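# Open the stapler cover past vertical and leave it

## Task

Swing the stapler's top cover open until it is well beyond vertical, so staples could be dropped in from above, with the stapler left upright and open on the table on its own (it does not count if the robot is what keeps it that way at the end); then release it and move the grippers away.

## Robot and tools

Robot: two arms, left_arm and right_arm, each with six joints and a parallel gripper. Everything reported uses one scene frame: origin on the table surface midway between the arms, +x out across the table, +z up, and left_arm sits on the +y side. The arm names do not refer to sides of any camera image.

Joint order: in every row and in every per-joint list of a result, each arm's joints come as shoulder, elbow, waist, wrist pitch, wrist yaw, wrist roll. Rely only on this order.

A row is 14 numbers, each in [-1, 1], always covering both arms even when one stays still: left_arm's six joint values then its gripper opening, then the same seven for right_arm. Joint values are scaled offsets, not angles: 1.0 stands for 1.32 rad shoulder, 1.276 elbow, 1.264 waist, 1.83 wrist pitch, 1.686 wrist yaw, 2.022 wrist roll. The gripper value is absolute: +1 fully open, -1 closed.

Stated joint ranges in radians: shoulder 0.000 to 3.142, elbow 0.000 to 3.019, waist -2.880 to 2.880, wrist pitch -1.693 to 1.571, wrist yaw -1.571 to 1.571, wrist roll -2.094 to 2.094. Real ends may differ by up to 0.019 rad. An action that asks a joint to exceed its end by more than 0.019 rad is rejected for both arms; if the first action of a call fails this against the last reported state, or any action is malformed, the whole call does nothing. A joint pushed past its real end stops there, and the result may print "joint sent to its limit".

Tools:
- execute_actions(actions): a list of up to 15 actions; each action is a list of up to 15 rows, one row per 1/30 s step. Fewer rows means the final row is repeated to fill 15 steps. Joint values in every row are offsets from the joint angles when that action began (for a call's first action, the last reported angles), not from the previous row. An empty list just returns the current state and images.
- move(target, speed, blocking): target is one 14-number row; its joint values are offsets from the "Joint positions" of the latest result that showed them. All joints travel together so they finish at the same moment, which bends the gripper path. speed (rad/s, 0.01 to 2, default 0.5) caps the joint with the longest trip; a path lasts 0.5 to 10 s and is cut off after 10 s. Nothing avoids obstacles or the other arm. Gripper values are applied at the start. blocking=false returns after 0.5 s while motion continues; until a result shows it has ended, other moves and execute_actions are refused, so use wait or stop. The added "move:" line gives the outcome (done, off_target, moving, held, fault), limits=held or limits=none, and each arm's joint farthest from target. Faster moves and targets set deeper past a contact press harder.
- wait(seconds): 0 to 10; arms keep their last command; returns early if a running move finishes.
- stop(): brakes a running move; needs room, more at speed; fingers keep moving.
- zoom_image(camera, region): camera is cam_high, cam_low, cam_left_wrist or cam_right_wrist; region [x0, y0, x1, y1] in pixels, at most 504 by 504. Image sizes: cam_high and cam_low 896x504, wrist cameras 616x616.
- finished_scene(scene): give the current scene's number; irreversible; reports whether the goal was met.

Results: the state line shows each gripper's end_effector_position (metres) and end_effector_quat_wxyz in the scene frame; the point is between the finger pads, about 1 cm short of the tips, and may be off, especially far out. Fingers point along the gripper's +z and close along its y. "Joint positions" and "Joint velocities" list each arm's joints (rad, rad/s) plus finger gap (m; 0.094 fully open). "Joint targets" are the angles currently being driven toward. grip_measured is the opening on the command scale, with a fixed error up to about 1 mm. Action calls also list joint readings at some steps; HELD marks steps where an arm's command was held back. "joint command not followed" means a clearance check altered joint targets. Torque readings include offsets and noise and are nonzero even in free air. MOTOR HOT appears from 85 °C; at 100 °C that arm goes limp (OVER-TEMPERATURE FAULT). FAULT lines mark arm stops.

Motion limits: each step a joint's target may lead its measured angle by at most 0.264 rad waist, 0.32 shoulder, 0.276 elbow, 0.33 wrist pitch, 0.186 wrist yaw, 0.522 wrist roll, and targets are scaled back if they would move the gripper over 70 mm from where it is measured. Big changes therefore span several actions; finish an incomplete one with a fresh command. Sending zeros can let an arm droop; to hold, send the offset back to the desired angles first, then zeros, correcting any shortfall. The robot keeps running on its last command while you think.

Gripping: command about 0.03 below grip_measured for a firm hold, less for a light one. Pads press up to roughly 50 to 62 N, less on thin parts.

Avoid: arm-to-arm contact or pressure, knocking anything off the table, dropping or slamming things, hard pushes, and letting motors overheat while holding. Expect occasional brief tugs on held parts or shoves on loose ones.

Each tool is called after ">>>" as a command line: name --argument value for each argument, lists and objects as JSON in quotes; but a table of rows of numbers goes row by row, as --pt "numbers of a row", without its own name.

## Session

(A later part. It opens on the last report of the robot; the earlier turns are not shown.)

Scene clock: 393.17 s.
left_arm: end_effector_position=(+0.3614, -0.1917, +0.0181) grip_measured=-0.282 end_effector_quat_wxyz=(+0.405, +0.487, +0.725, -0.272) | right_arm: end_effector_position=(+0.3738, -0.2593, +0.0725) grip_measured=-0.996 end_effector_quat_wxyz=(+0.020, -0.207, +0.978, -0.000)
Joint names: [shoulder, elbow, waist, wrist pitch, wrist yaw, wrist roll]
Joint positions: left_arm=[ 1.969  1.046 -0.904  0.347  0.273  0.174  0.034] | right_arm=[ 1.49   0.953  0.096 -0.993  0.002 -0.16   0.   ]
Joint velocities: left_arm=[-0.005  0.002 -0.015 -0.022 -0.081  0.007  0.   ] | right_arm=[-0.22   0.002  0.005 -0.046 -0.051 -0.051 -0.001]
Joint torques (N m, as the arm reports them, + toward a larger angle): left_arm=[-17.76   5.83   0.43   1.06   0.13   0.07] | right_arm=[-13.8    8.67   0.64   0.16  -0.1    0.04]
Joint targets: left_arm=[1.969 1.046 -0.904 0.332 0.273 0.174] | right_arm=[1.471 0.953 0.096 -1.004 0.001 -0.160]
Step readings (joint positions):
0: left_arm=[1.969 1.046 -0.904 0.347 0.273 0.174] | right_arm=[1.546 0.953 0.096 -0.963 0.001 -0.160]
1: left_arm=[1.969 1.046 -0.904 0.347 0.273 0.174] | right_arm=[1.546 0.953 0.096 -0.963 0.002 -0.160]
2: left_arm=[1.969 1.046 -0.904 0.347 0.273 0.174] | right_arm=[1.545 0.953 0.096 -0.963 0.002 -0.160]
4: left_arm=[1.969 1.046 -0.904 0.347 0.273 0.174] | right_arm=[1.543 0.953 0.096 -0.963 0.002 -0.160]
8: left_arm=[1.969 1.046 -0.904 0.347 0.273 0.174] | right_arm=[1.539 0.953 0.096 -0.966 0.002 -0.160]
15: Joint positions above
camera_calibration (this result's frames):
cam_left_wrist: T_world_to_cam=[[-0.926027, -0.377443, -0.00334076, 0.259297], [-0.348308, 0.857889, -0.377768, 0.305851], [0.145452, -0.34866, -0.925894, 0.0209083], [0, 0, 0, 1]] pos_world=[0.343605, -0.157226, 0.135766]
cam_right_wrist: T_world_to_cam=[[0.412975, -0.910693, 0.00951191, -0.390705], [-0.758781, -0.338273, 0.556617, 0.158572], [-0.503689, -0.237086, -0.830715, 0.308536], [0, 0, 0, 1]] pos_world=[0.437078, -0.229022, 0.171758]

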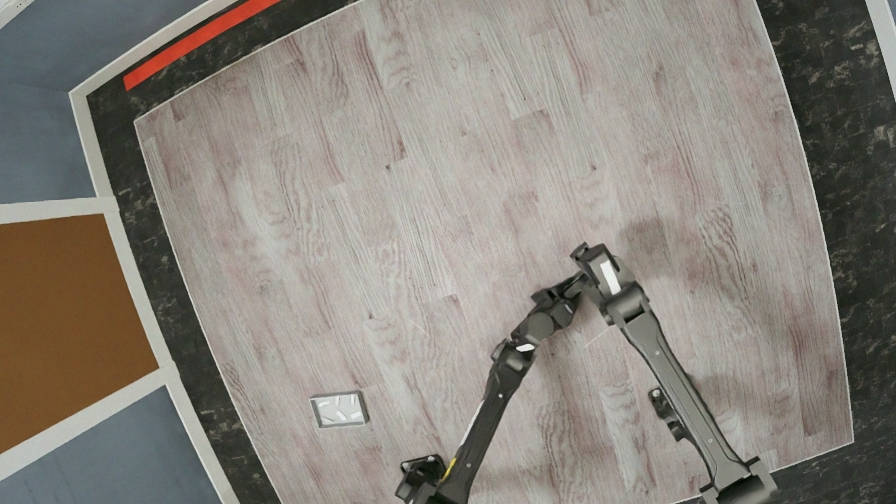

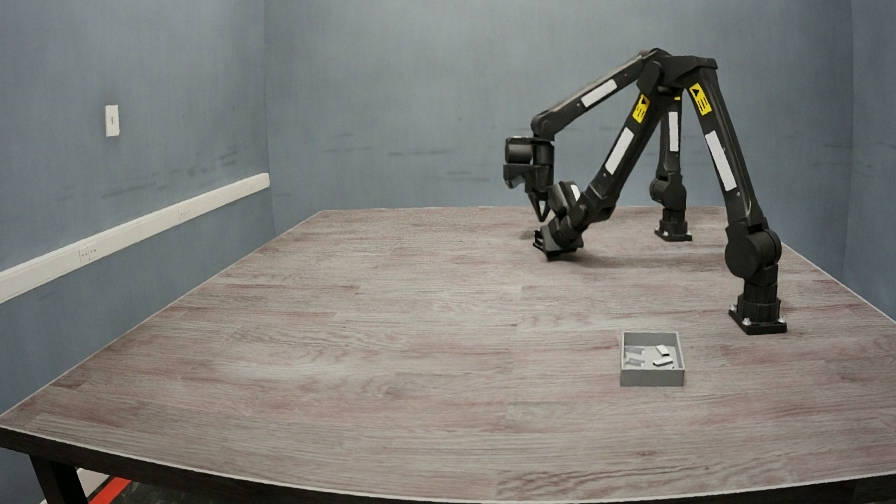

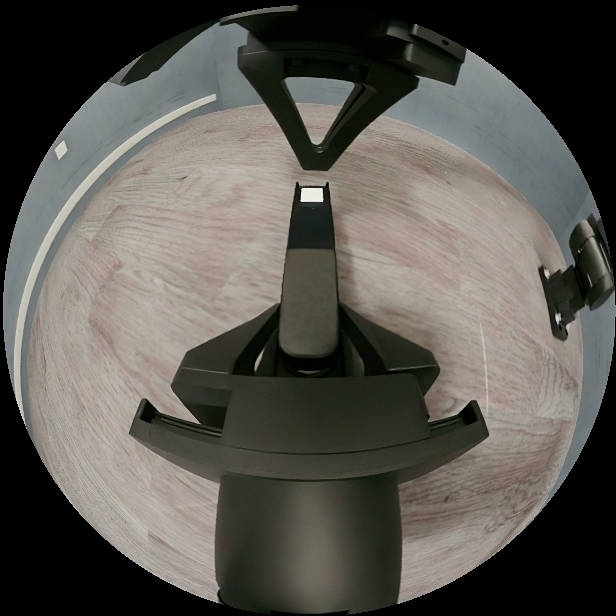

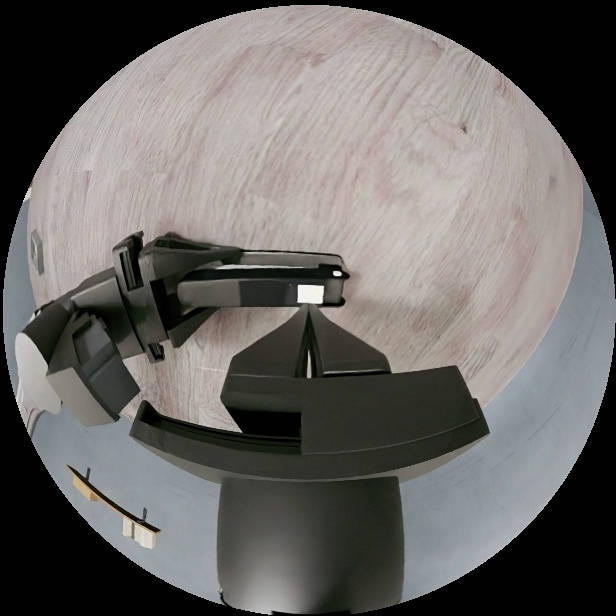

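>>> zoom_image --camera "cam_right_wrist" --region '[150, 220, 370, 340]'

>>> zoom_image --camera "cam_left_wrist" --region '[260, 150, 360, 250]'

Region (150, 220, 370, 340) of cam_right_wrist's 616x616 image, scaled by 2.291, with more detail than that image has; it fills the top 275 rows of this view, and the rest is white.

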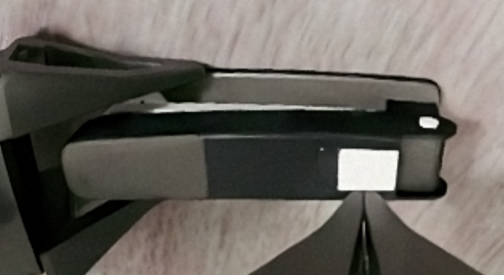

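Region (260, 150, 360, 250) of cam_left_wrist's 616x616 image, scaled by 5.040, with more detail than that image has.

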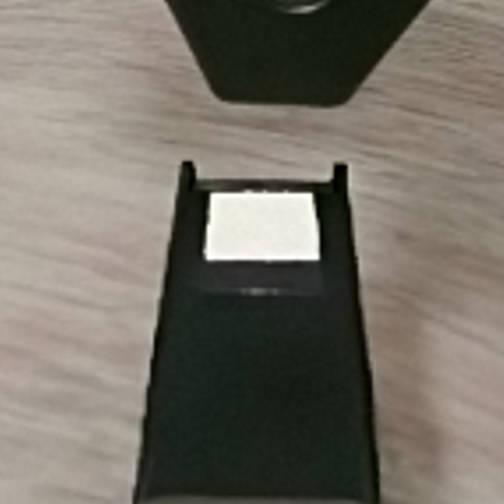

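>>> move --target '[0,0,0,-0.008,0,0,-0.33, 0.0565,0.0356,-0.0098,-0.0096,0,0.7962,-1]' --speed 1.0

Scene clock: 406.80 s.
left_arm: end_effector_position=(+0.3614, -0.1917, +0.0181) grip_measured=-0.282 end_effector_quat_wxyz=(+0.405, +0.487, +0.725, -0.272) | right_arm: end_effector_position=(+0.3687, -0.2618, +0.0551) grip_measured=-0.996 end_effector_quat_wxyz=(-0.004, +0.559, +0.829, -0.007)
Joint names: [shoulder, elbow, waist, wrist pitch, wrist yaw, wrist roll]
Joint positions: left_arm=[ 1.969  1.046 -0.904  0.347  0.273  0.174  0.034] | right_arm=[ 1.536  0.953  0.093 -1.003  0.002  1.441  0.   ]
Joint velocities: left_arm=[-0.024  0.002  0.005  0.012 -0.007  0.007 -0.   ] | right_arm=[-0.005 -0.002  0.005 -0.012  0.007 -0.022 -0.001]
Joint torques (N m, as the arm reports them, + toward a larger angle): left_arm=[-17.85   5.87   0.3    1.     0.13   0.08] | right_arm=[-11.66  12.21  -0.19  -0.08   0.06   0.13]
Joint targets: left_arm=[1.969 1.046 -0.904 0.332 0.273 0.174] | right_arm=[1.565 0.998 0.084 -1.011 0.002 1.451]
move: off_target (right_arm); limits=none; left_arm: farthest joint: the wrist pitch, 0.014 radians from its target (0.014 radians at the start); right_arm: farthest joint: the elbow, 0.045 radians from its target (0.045 radians at the start)
camera_calibration (this result's frames):
cam_left_wrist: T_world_to_cam=[[-0.926027, -0.377443, -0.00334076, 0.259297], [-0.348308, 0.857889, -0.377768, 0.305851], [0.145452, -0.34866, -0.925894, 0.0209083], [0, 0, 0, 1]] pos_world=[0.343605, -0.157226, 0.135766]
cam_right_wrist: T_world_to_cam=[[-0.923468, -0.383331, 0.0162648, 0.239808], [-0.300849, 0.749769, 0.589353, 0.277716], [-0.238112, 0.539355, -0.807712, 0.395026], [0, 0, 0, 1]] pos_world=[0.399065, -0.329356, 0.151494]

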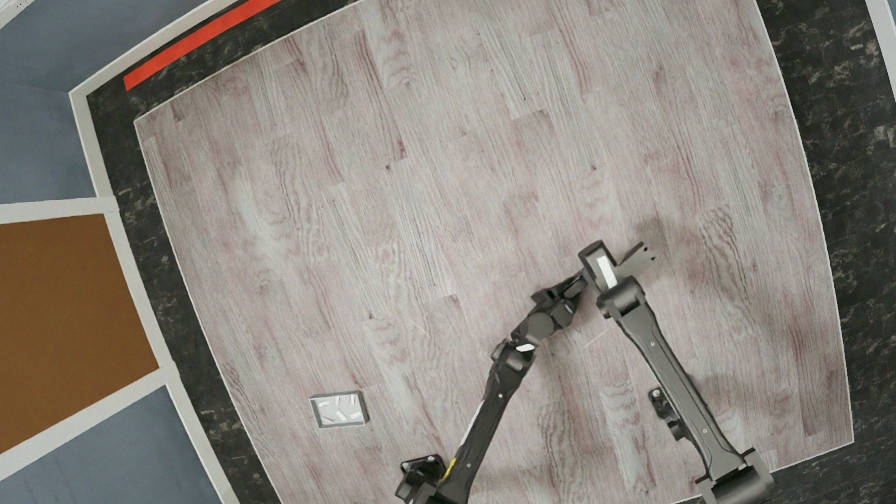

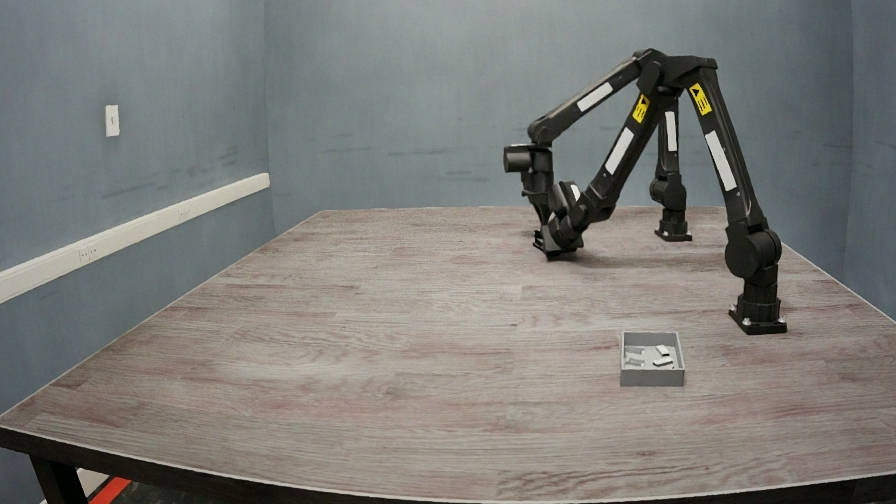

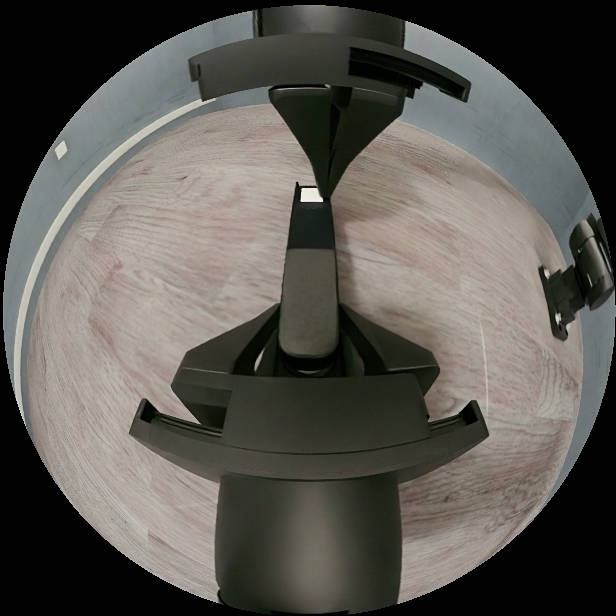

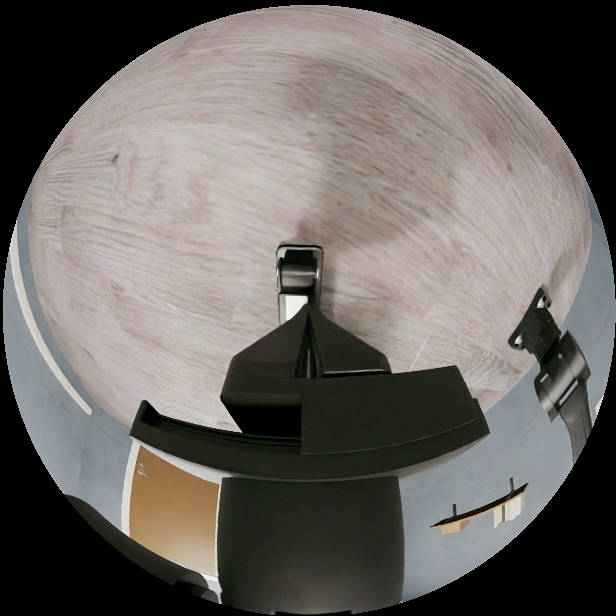

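>>> execute_actions --actions '[[[0,0,0,-0.008,0,0,-0.33, 0.015,0.02,0,0.005,0,0.005,-1],[0,0,0,-0.008,0,0,-0.33, 0.015,0.01,0,0.008,0,0.005,-1],[0,0,0,-0.008,0,0,-0.33, 0.015,0.0,0,0.011,0,0.005,-1],[0,0,0,-0.008,0,0,-0.33, 0.015,0,0,0.014,0,0.005,-1],[0,0,0,-0.008,0,0,-0.33, 0.015,0,0,0.017,0,0.005,-1],[0,0,0,-0.008,0,0,-0.33, 0.015,0,0,0.019,0,0.005,-1],[0,0,0,-0.008,0,0,-0.33, 0.015,0,0,0.0208,0,0.005,-1]]]'

>>> zoom_image --camera "cam_left_wrist" --region '[260, 150, 360, 250]'

>>> zoom_image --camera "cam_right_wrist" --region '[250, 230, 370, 350]'

Scene clock: 411.80 s.
left_arm: end_effector_position=(+0.3614, -0.1917, +0.0181) grip_measured=-0.282 end_effector_quat_wxyz=(+0.405, +0.487, +0.725, -0.272) | right_arm: end_effector_position=(+0.3757, -0.2599, +0.0551) grip_measured=-0.996 end_effector_quat_wxyz=(+0.005, +0.559, +0.829, +0.004)
Joint names: [shoulder, elbow, waist, wrist pitch, wrist yaw, wrist roll]
Joint positions: left_arm=[ 1.969  1.046 -0.904  0.347  0.273  0.174  0.034] | right_arm=[ 1.536  0.953  0.093 -0.974  0.002  1.442  0.   ]
Joint velocities: left_arm=[-0.005 -0.012  0.015  0.002 -0.007  0.066  0.   ] | right_arm=[-0.005  0.012 -0.005  0.002 -0.007 -0.081  0.001]
Joint torques (N m, as the arm reports them, + toward a larger angle): left_arm=[-17.55   5.86   0.4    1.02   0.12   0.06] | right_arm=[-12.41   8.35   0.64   0.59   0.07   0.13]
Joint targets: left_arm=[1.969 1.046 -0.904 0.332 0.273 0.174] | right_arm=[1.556 0.953 0.093 -0.965 0.002 1.451]
Step readings (joint positions):
0: left_arm=[1.969 1.046 -0.904 0.347 0.273 0.174] | right_arm=[1.536 0.953 0.093 -1.003 0.002 1.441]
1: left_arm=[1.969 1.046 -0.904 0.347 0.273 0.174] | right_arm=[1.536 0.953 0.093 -1.003 0.002 1.441]
2: left_arm=[1.969 1.046 -0.904 0.347 0.273 0.174] | right_arm=[1.536 0.953 0.093 -1.002 0.002 1.442]
4: left_arm=[1.969 1.046 -0.904 0.347 0.273 0.174] | right_arm=[1.536 0.953 0.093 -0.996 0.002 1.442]
8: left_arm=[1.969 1.046 -0.904 0.347 0.273 0.174] | right_arm=[1.536 0.953 0.093 -0.978 0.002 1.442]
15: Joint positions above
camera_calibration (this result's frames):
cam_left_wrist: T_world_to_cam=[[-0.926027, -0.377443, -0.00334076, 0.259297], [-0.348308, 0.857889, -0.377768, 0.305851], [0.145452, -0.34866, -0.925894, 0.0209083], [0, 0, 0, 1]] pos_world=[0.343605, -0.157226, 0.135766]
cam_right_wrist: T_world_to_cam=[[-0.923955, -0.382287, -0.012833, 0.249018], [-0.316699, 0.74576, 0.586125, 0.283548], [-0.214497, 0.545617, -0.810119, 0.388584], [0, 0, 0, 1]] pos_world=[0.403231, -0.328281, 0.1518]

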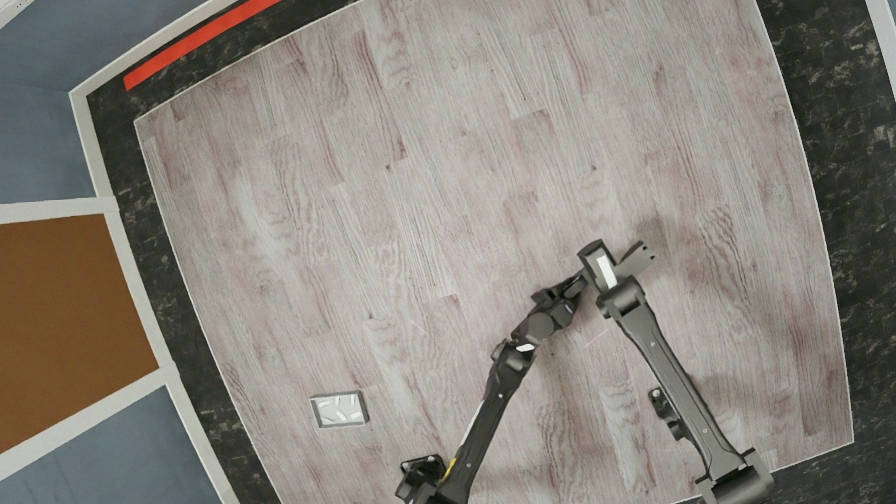

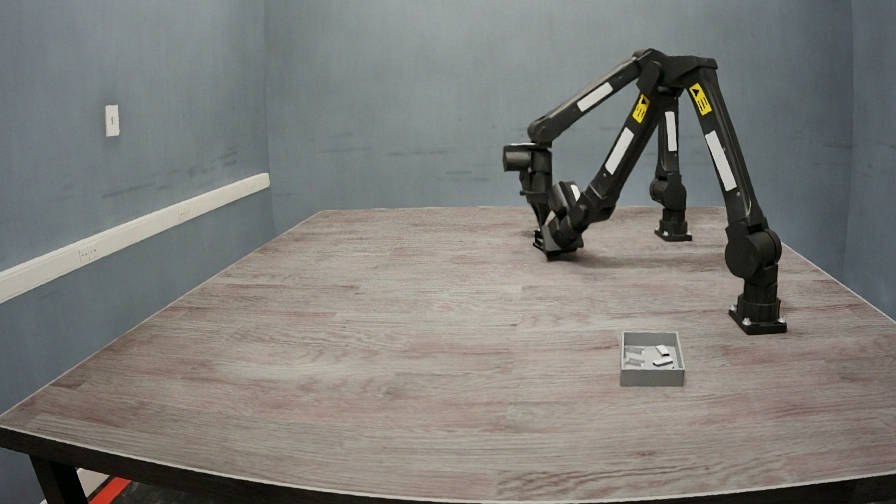

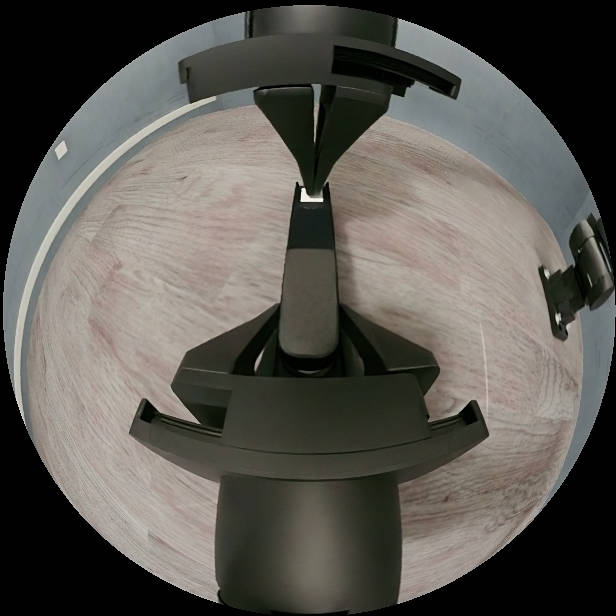

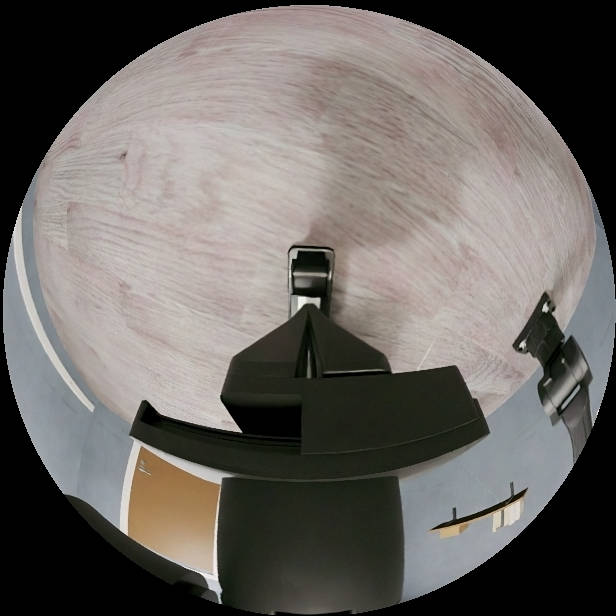

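Region (260, 150, 360, 250) of cam_left_wrist's 616x616 image, scaled by 5.040, with more detail than that image has.

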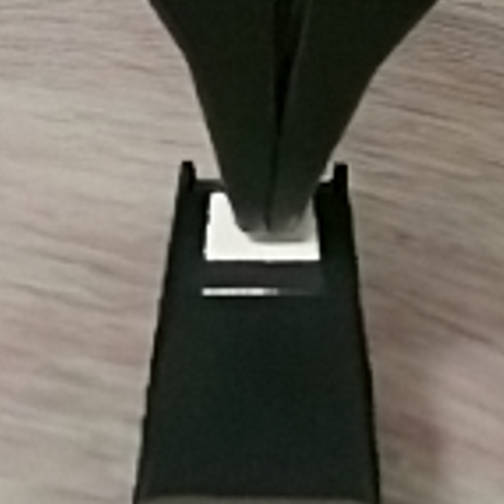

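Region (250, 230, 370, 350) of cam_right_wrist's 616x616 image, scaled by 4.200, with more detail than that image has.

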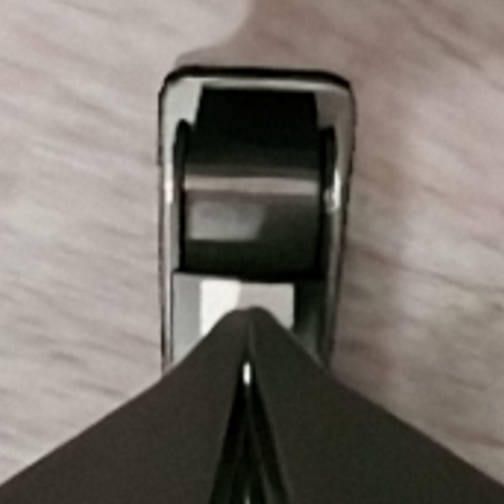

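>>> execute_actions --actions '[[[0,0,0,-0.008,0,0,-0.33, 0.018,0,0,0.006,0,0.005,-1],[0,0,0,-0.008,0,0,-0.33, 0.021,0,0,0.007,0,0.005,-1],[0,0,0,-0.008,0,0,-0.33, 0.023,0,0,0.008,0,0.005,-1],[0,0,0,-0.008,0,0,-0.33, 0.025,0,0,0.008,0,0.005,-1],[0,0,0,-0.008,0,0,-0.33, 0.027,0,0,0.008,0,0.005,-1],[0,0,0,-0.008,0,0,-0.33, 0.029,0,0,0.008,0,0.005,-1],[0,0,0,-0.008,0,0,-0.33, 0.031,0,0,0.008,0,0.005,-1],[0,0,0,-0.008,0,0,-0.33, 0.034,0,0,0.008,0,0.005,-1],[0,0,0,-0.008,0,0,-0.33, 0.037,0,0,0.008,0,0.005,-1],[0,0,0,-0.008,0,0,-0.33, 0.04,0,0,0.008,0,0.005,-1],[0,0,0,-0.008,0,0,-0.33, 0.043,0,0,0.008,0,0.005,-1],[0,0,0,-0.008,0,0,-0.33, 0.046,0,0,0.008,0,0.005,-1],[0,0,0,-0.008,0,0,-0.33, 0.048,0,0,0.008,0,0.005,-1]]]'

>>> zoom_image --camera "cam_left_wrist" --region '[260, 150, 360, 250]'

Scene clock: 418.07 s.
left_arm: end_effector_position=(+0.3614, -0.1917, +0.0181) grip_measured=-0.282 end_effector_quat_wxyz=(+0.405, +0.487, +0.725, -0.272) | right_arm: end_effector_position=(+0.3767, -0.2597, +0.0521) grip_measured=-0.996 end_effector_quat_wxyz=(+0.005, +0.560, +0.829, +0.004)
Joint names: [shoulder, elbow, waist, wrist pitch, wrist yaw, wrist roll]
Joint positions: left_arm=[ 1.969  1.046 -0.904  0.347  0.273  0.174  0.034] | right_arm=[ 1.544  0.953  0.093 -0.967  0.002  1.443  0.   ]
Joint velocities: left_arm=[-0.005 -0.007 -0.005 -0.012  0.022 -0.007 -0.   ] | right_arm=[ 0.015 -0.002  0.015  0.002 -0.051 -0.007  0.   ]
Joint torques (N m, as the arm reports them, + toward a larger angle): left_arm=[-17.59   5.88   0.54   1.01   0.13   0.06] | right_arm=[-9.63  8.32  0.64  0.6   0.07  0.13]
Joint targets: left_arm=[1.969 1.046 -0.904 0.332 0.273 0.174] | right_arm=[1.600 0.953 0.093 -0.959 0.002 1.452]
Step readings (joint positions):
0: left_arm=[1.969 1.046 -0.904 0.347 0.273 0.174] | right_arm=[1.536 0.953 0.093 -0.974 0.002 1.442]
1: left_arm=[1.969 1.046 -0.904 0.347 0.273 0.174] | right_arm=[1.536 0.953 0.093 -0.974 0.002 1.442]
2: left_arm=[1.969 1.046 -0.904 0.347 0.273 0.174] | right_arm=[1.536 0.953 0.093 -0.973 0.002 1.443]
4: left_arm=[1.969 1.046 -0.904 0.347 0.273 0.174] | right_arm=[1.536 0.953 0.093 -0.970 0.002 1.443]
8: left_arm=[1.969 1.046 -0.904 0.347 0.273 0.174] | right_arm=[1.541 0.953 0.093 -0.968 0.002 1.443]
15: Joint positions above
camera_calibration (this result's frames):
cam_left_wrist: T_world_to_cam=[[-0.926027, -0.377443, -0.00334076, 0.259297], [-0.348308, 0.857889, -0.377768, 0.305851], [0.145452, -0.34866, -0.925894, 0.0209083], [0, 0, 0, 1]] pos_world=[0.343605, -0.157226, 0.135766]
cam_right_wrist: T_world_to_cam=[[-0.924409, -0.381233, -0.0113258, 0.250315], [-0.314979, 0.746339, 0.586316, 0.284916], [-0.21507, 0.545563, -0.810004, 0.386414], [0, 0, 0, 1]] pos_world=[0.404242, -0.328029, 0.148781]

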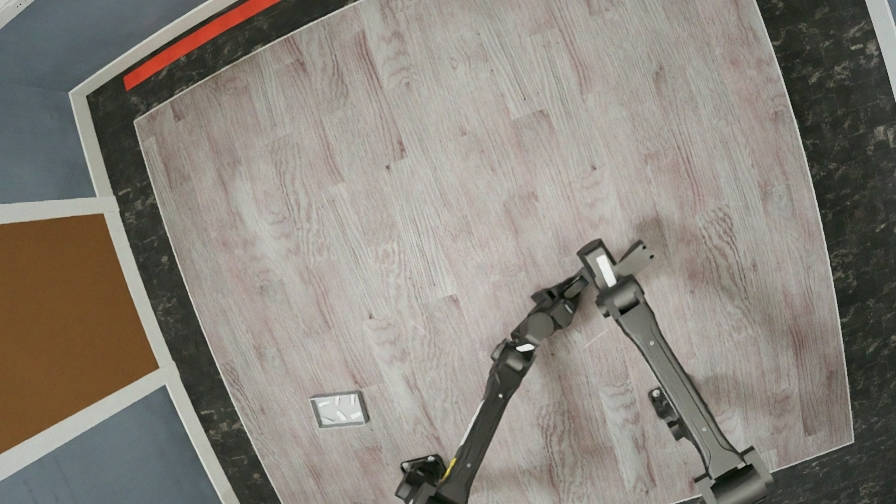

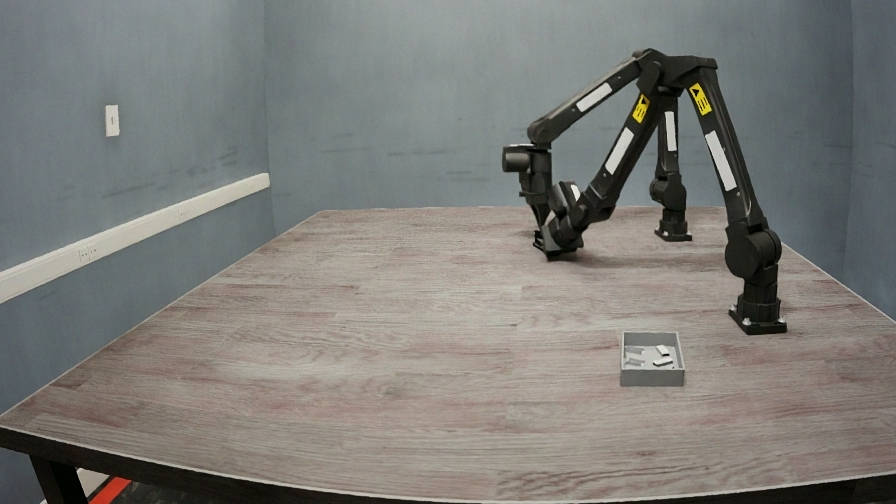

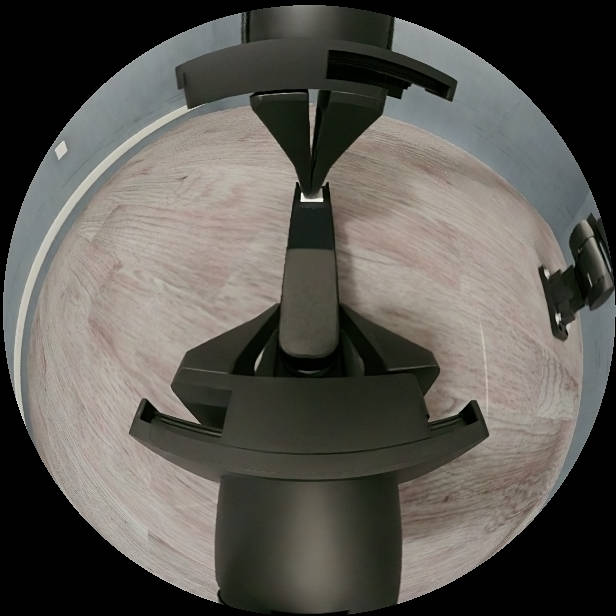

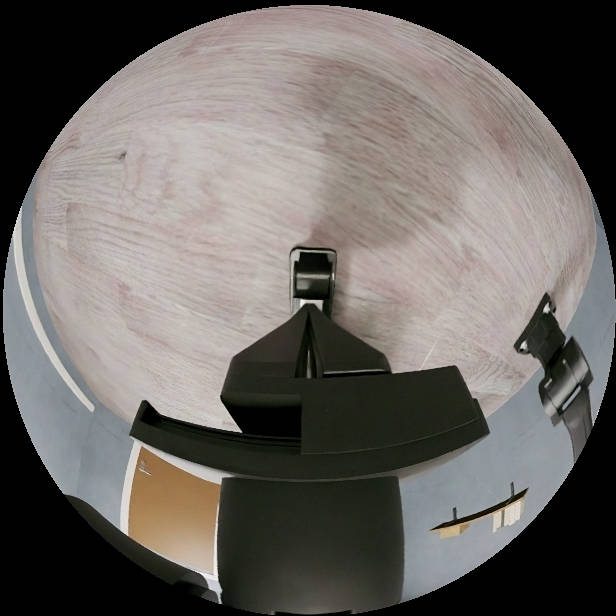

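Region (260, 150, 360, 250) of cam_left_wrist's 616x616 image, scaled by 5.040, with more detail than that image has.

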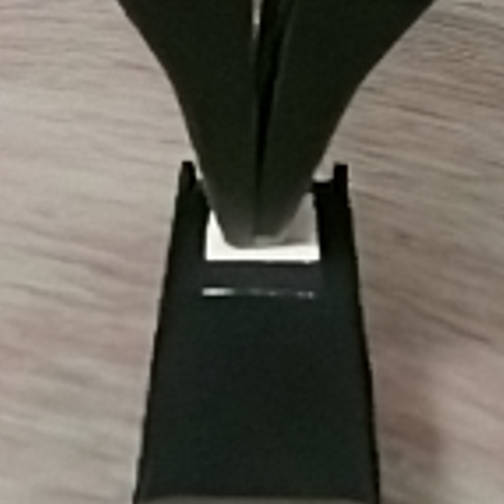

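>>> execute_actions --actions '[[[0,0,0,-0.008,0,0,-0.33, 0.046,0,0.004,0,-0.003,0.005,-1],[0,0,0,-0.008,0,0,-0.33, 0.05,0,0.007,0,-0.005,0.005,-1],[0,0,0,-0.008,0,0,-0.33, 0.054,0,0.009,0,-0.007,0.005,-1],[0,0,0,-0.008,0,0,-0.33, 0.057,0,0.011,0,-0.009,0.005,-1],[0,0,0,-0.008,0,0,-0.33, 0.057,0,0.013,0,-0.01,0.005,-1],[0,0,0,-0.008,0,0,-0.33, 0.057,0,0.015,0,-0.01,0.005,-1],[0,0,0,-0.008,0,0,-0.33, 0.057,0,0.017,0,-0.01,0.005,-1],[0,0,0,-0.008,0,0,-0.33, 0.057,0,0.019,0,-0.01,0.005,-1],[0,0,0,-0.008,0,0,-0.33, 0.057,0,0.021,0,-0.01,0.005,-1],[0,0,0,-0.008,0,0,-0.33, 0.057,0,0.023,0,-0.01,0.005,-1],[0,0,0,-0.008,0,0,-0.33, 0.057,0,0.025,0,-0.01,0.005,-1]]]'

>>> zoom_image --camera "cam_left_wrist" --region '[260, 150, 360, 250]'

>>> zoom_image --camera "cam_right_wrist" --region '[250, 230, 370, 350]'

Scene clock: 423.13 s.
left_arm: end_effector_position=(+0.3614, -0.1917, +0.0181) grip_measured=-0.282 end_effector_quat_wxyz=(+0.405, +0.487, +0.725, -0.272) | right_arm: end_effector_position=(+0.3758, -0.2552, +0.0517) grip_measured=-0.996 end_effector_quat_wxyz=(+0.003, +0.556, +0.831, +0.005)
Joint names: [shoulder, elbow, waist, wrist pitch, wrist yaw, wrist roll]
Joint positions: left_arm=[ 1.969  1.046 -0.904  0.347  0.273  0.174  0.034] | right_arm=[ 1.546  0.954  0.103 -0.967 -0.002  1.444  0.   ]
Joint velocities: left_arm=[-0.005 -0.002 -0.005 -0.002  0.037  0.051  0.   ] | right_arm=[ 0.005 -0.007  0.034 -0.007 -0.037  0.066 -0.001]
Joint torques (N m, as the arm reports them, + toward a larger angle): left_arm=[-17.64   5.85   0.67   1.02   0.13   0.07] | right_arm=[-7.83  8.17  1.74  0.26 -0.44  0.14]
Joint targets: left_arm=[1.969 1.046 -0.904 0.332 0.273 0.174] | right_arm=[1.620 0.953 0.125 -0.967 -0.015 1.453]
Step readings (joint positions):
0: left_arm=[1.969 1.046 -0.904 0.347 0.273 0.174] | right_arm=[1.544 0.953 0.093 -0.967 0.002 1.443]
1: left_arm=[1.969 1.046 -0.904 0.347 0.273 0.174] | right_arm=[1.545 0.953 0.093 -0.967 0.002 1.443]
2: left_arm=[1.969 1.046 -0.904 0.347 0.273 0.174] | right_arm=[1.545 0.953 0.093 -0.967 0.001 1.443]
4: left_arm=[1.969 1.046 -0.904 0.347 0.273 0.174] | right_arm=[1.546 0.953 0.093 -0.967 -0.001 1.443]
8: left_arm=[1.969 1.046 -0.904 0.347 0.273 0.174] | right_arm=[1.546 0.953 0.093 -0.967 -0.002 1.443]
15: Joint positions above
camera_calibration (this result's frames):
cam_left_wrist: T_world_to_cam=[[-0.926027, -0.377443, -0.00334076, 0.259297], [-0.348308, 0.857889, -0.377768, 0.305851], [0.145452, -0.34866, -0.925894, 0.0209083], [0, 0, 0, 1]] pos_world=[0.343605, -0.157226, 0.135766]
cam_right_wrist: T_world_to_cam=[[-0.920881, -0.389683, -0.011189, 0.247798], [-0.320701, 0.740923, 0.590071, 0.28205], [-0.221651, 0.546974, -0.807274, 0.386164], [0, 0, 0, 1]] pos_world=[0.40424, -0.323636, 0.148083]

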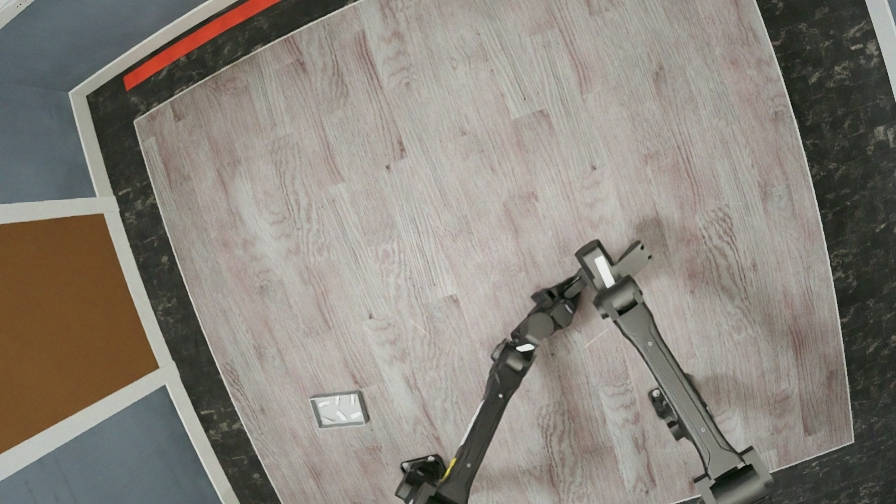

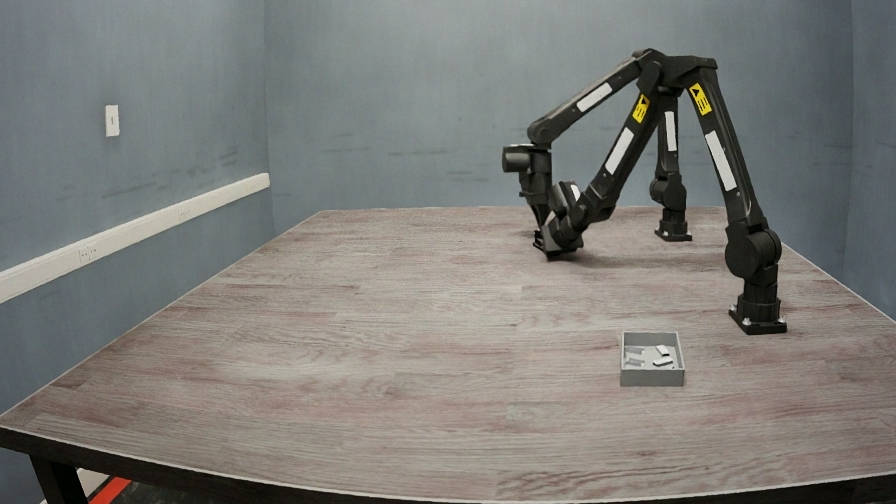

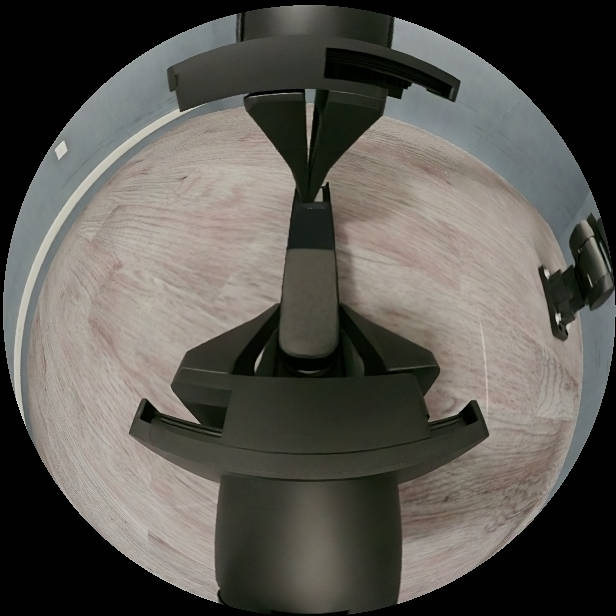

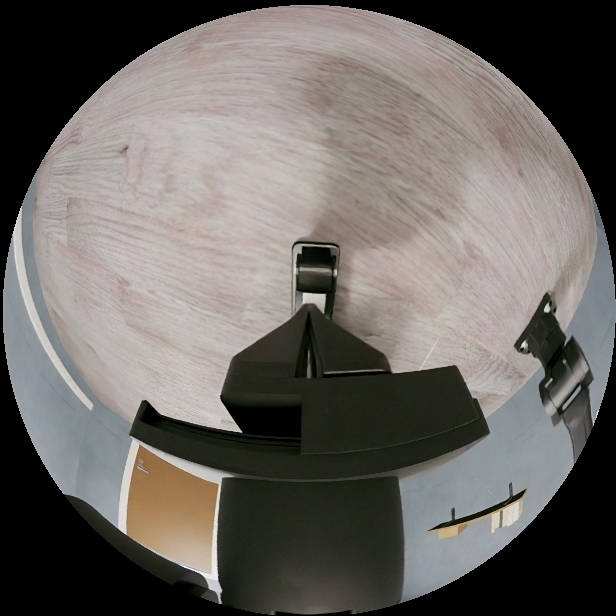

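Region (260, 150, 360, 250) of cam_left_wrist's 616x616 image, scaled by 5.040, with more detail than that image has.

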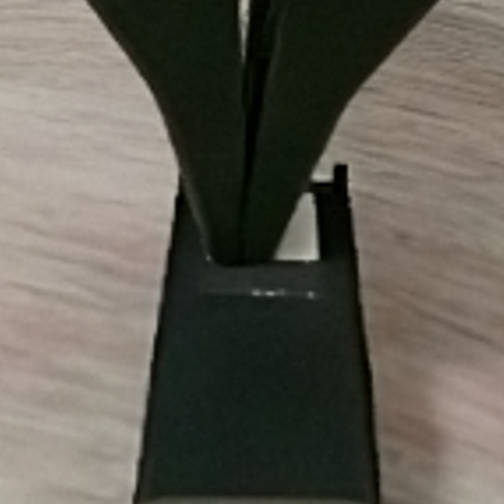

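Region (250, 230, 370, 350) of cam_right_wrist's 616x616 image, scaled by 4.200, with more detail than that image has.

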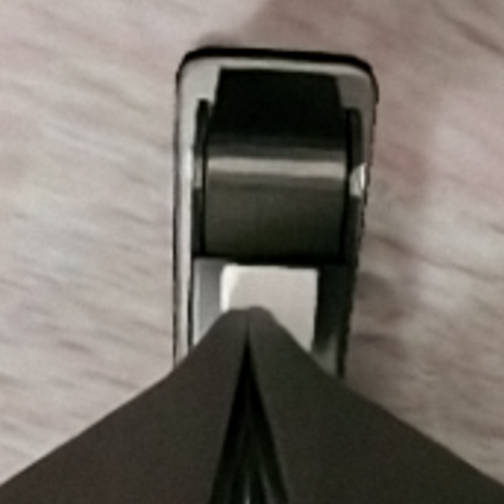

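>>> execute_actions --actions '[[[0,0,0,-0.008,0,0,-0.33, 0.035,0,0.008,0,-0.003,0,-1],[0,0,0,-0.008,0,0,-0.33, 0.018,0,0,0,0,0,-1],[0,0,0,-0.008,0,0,-0.33, 0.0,0,0,0,0,0,-1],[0,0,0,-0.008,0,0,-0.33, -0.008,0,0,0,0,0,-1],[0,0,0,-0.008,0,0,-0.33, -0.015,0,0,0,0,0,-1],[0,0,0,-0.008,0,0,-0.33, -0.021,0,0,-0.003,0,0,-1],[0,0,0,-0.008,0,0,-0.33, -0.027,0,0,-0.006,0,0,-0.8],[0,0,0,-0.008,0,0,-0.33, -0.033,0,0,-0.009,0,0,-0.6],[0,0,0,-0.008,0,0,-0.33, -0.039,0,0,-0.012,0,0,-0.4],[0,0,0,-0.008,0,0,-0.33, -0.045,0,0,-0.015,0,0,-0.2],[0,0,0,-0.008,0,0,-0.33, -0.05,0,0,-0.018,0,0,-0.15],[0,0,0,-0.008,0,0,-0.33, -0.054,0,0,-0.02,0,0,-0.15],[0,0,0,-0.008,0,0,-0.33, -0.057,0,0,-0.022,0,0,-0.15]]]'

Scene clock: 429.93 s.
left_arm: end_effector_position=(+0.3614, -0.1917, +0.0181) grip_measured=-0.282 end_effector_quat_wxyz=(+0.405, +0.487, +0.725, -0.272) | right_arm: end_effector_position=(+0.3725, -0.2554, +0.0730) grip_measured=-0.152 end_effector_quat_wxyz=(+0.012, +0.555, +0.832, +0.015)
Joint names: [shoulder, elbow, waist, wrist pitch, wrist yaw, wrist roll]
Joint positions: left_arm=[ 1.969  1.046 -0.904  0.347  0.273  0.174  0.034] | right_arm=[ 1.49   0.954  0.105 -0.997 -0.002  1.444  0.04 ]
Joint velocities: left_arm=[-0.005  0.002 -0.015 -0.017  0.051  0.007  0.001] | right_arm=[-0.21  -0.007 -0.005 -0.051 -0.037  0.007  0.   ]
Joint torques (N m, as the arm reports them, + toward a larger angle): left_arm=[-17.74   5.89   0.55   1.07   0.13   0.07] | right_arm=[-13.9    8.51   0.49   0.05   0.03   0.03]
Joint targets: left_arm=[1.969 1.046 -0.904 0.332 0.273 0.174] | right_arm=[1.471 0.954 0.103 -1.007 -0.003 1.444]
Step readings (joint positions):
0: left_arm=[1.969 1.046 -0.904 0.347 0.273 0.174] | right_arm=[1.546 0.954 0.105 -0.967 -0.003 1.444]
1: left_arm=[1.969 1.046 -0.904 0.347 0.273 0.174] | right_arm=[1.546 0.954 0.105 -0.967 -0.002 1.444]
2: left_arm=[1.969 1.046 -0.904 0.347 0.273 0.174] | right_arm=[1.546 0.954 0.105 -0.967 -0.002 1.444]
4: left_arm=[1.969 1.046 -0.904 0.347 0.273 0.174] | right_arm=[1.543 0.954 0.105 -0.967 -0.002 1.444]
8: left_arm=[1.969 1.046 -0.904 0.347 0.273 0.174] | right_arm=[1.539 0.954 0.105 -0.969 -0.002 1.444]
15: Joint positions above
camera_calibration (this result's frames):
cam_left_wrist: T_world_to_cam=[[-0.926101, -0.377258, -0.00366549, 0.259365], [-0.348023, 0.858005, -0.377767, 0.30577], [0.145661, -0.348575, -0.925893, 0.0208492], [0, 0, 0, 1]] pos_world=[0.343576, -0.157237, 0.135765]
cam_right_wrist: T_world_to_cam=[[-0.919497, -0.391264, -0.0379141, 0.245887], [-0.337584, 0.736548, 0.586118, 0.27411], [-0.201402, 0.551733, -0.809338, 0.396515], [0, 0, 0, 1]] pos_world=[0.398486, -0.324459, 0.169577]

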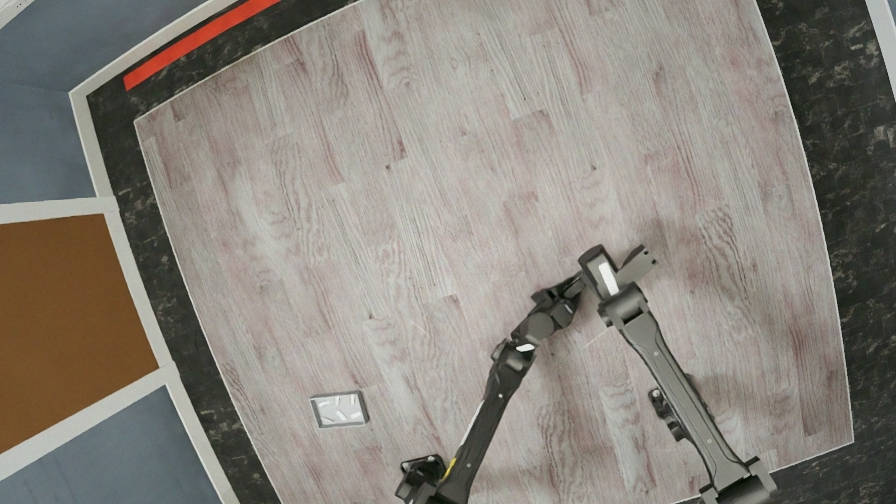

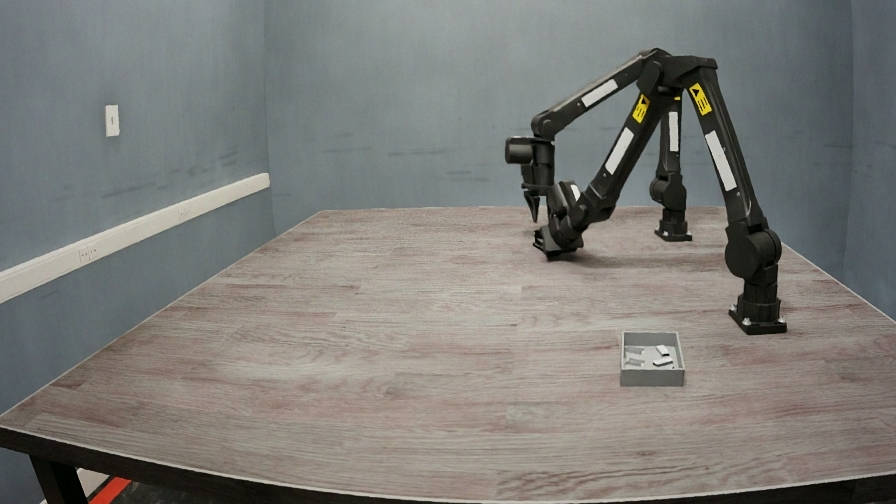

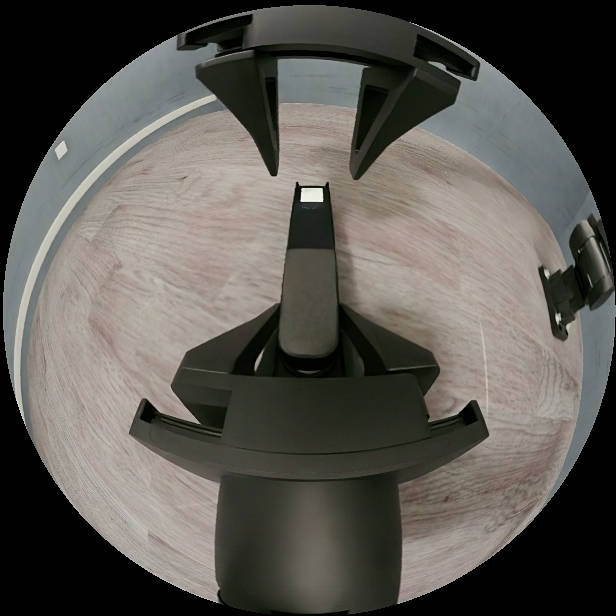

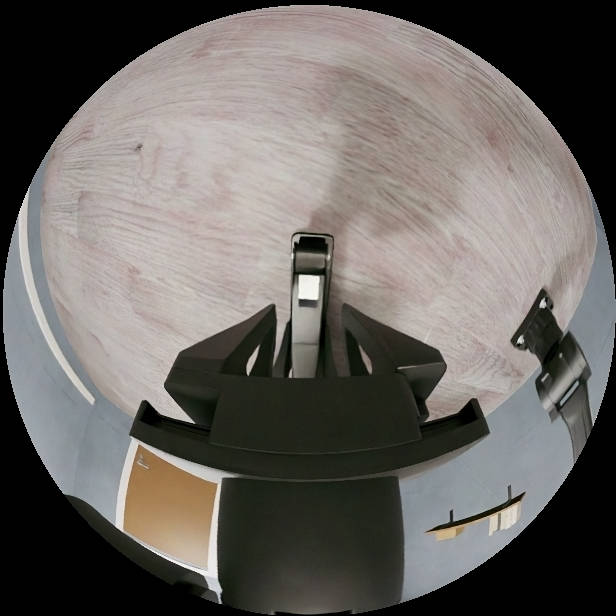

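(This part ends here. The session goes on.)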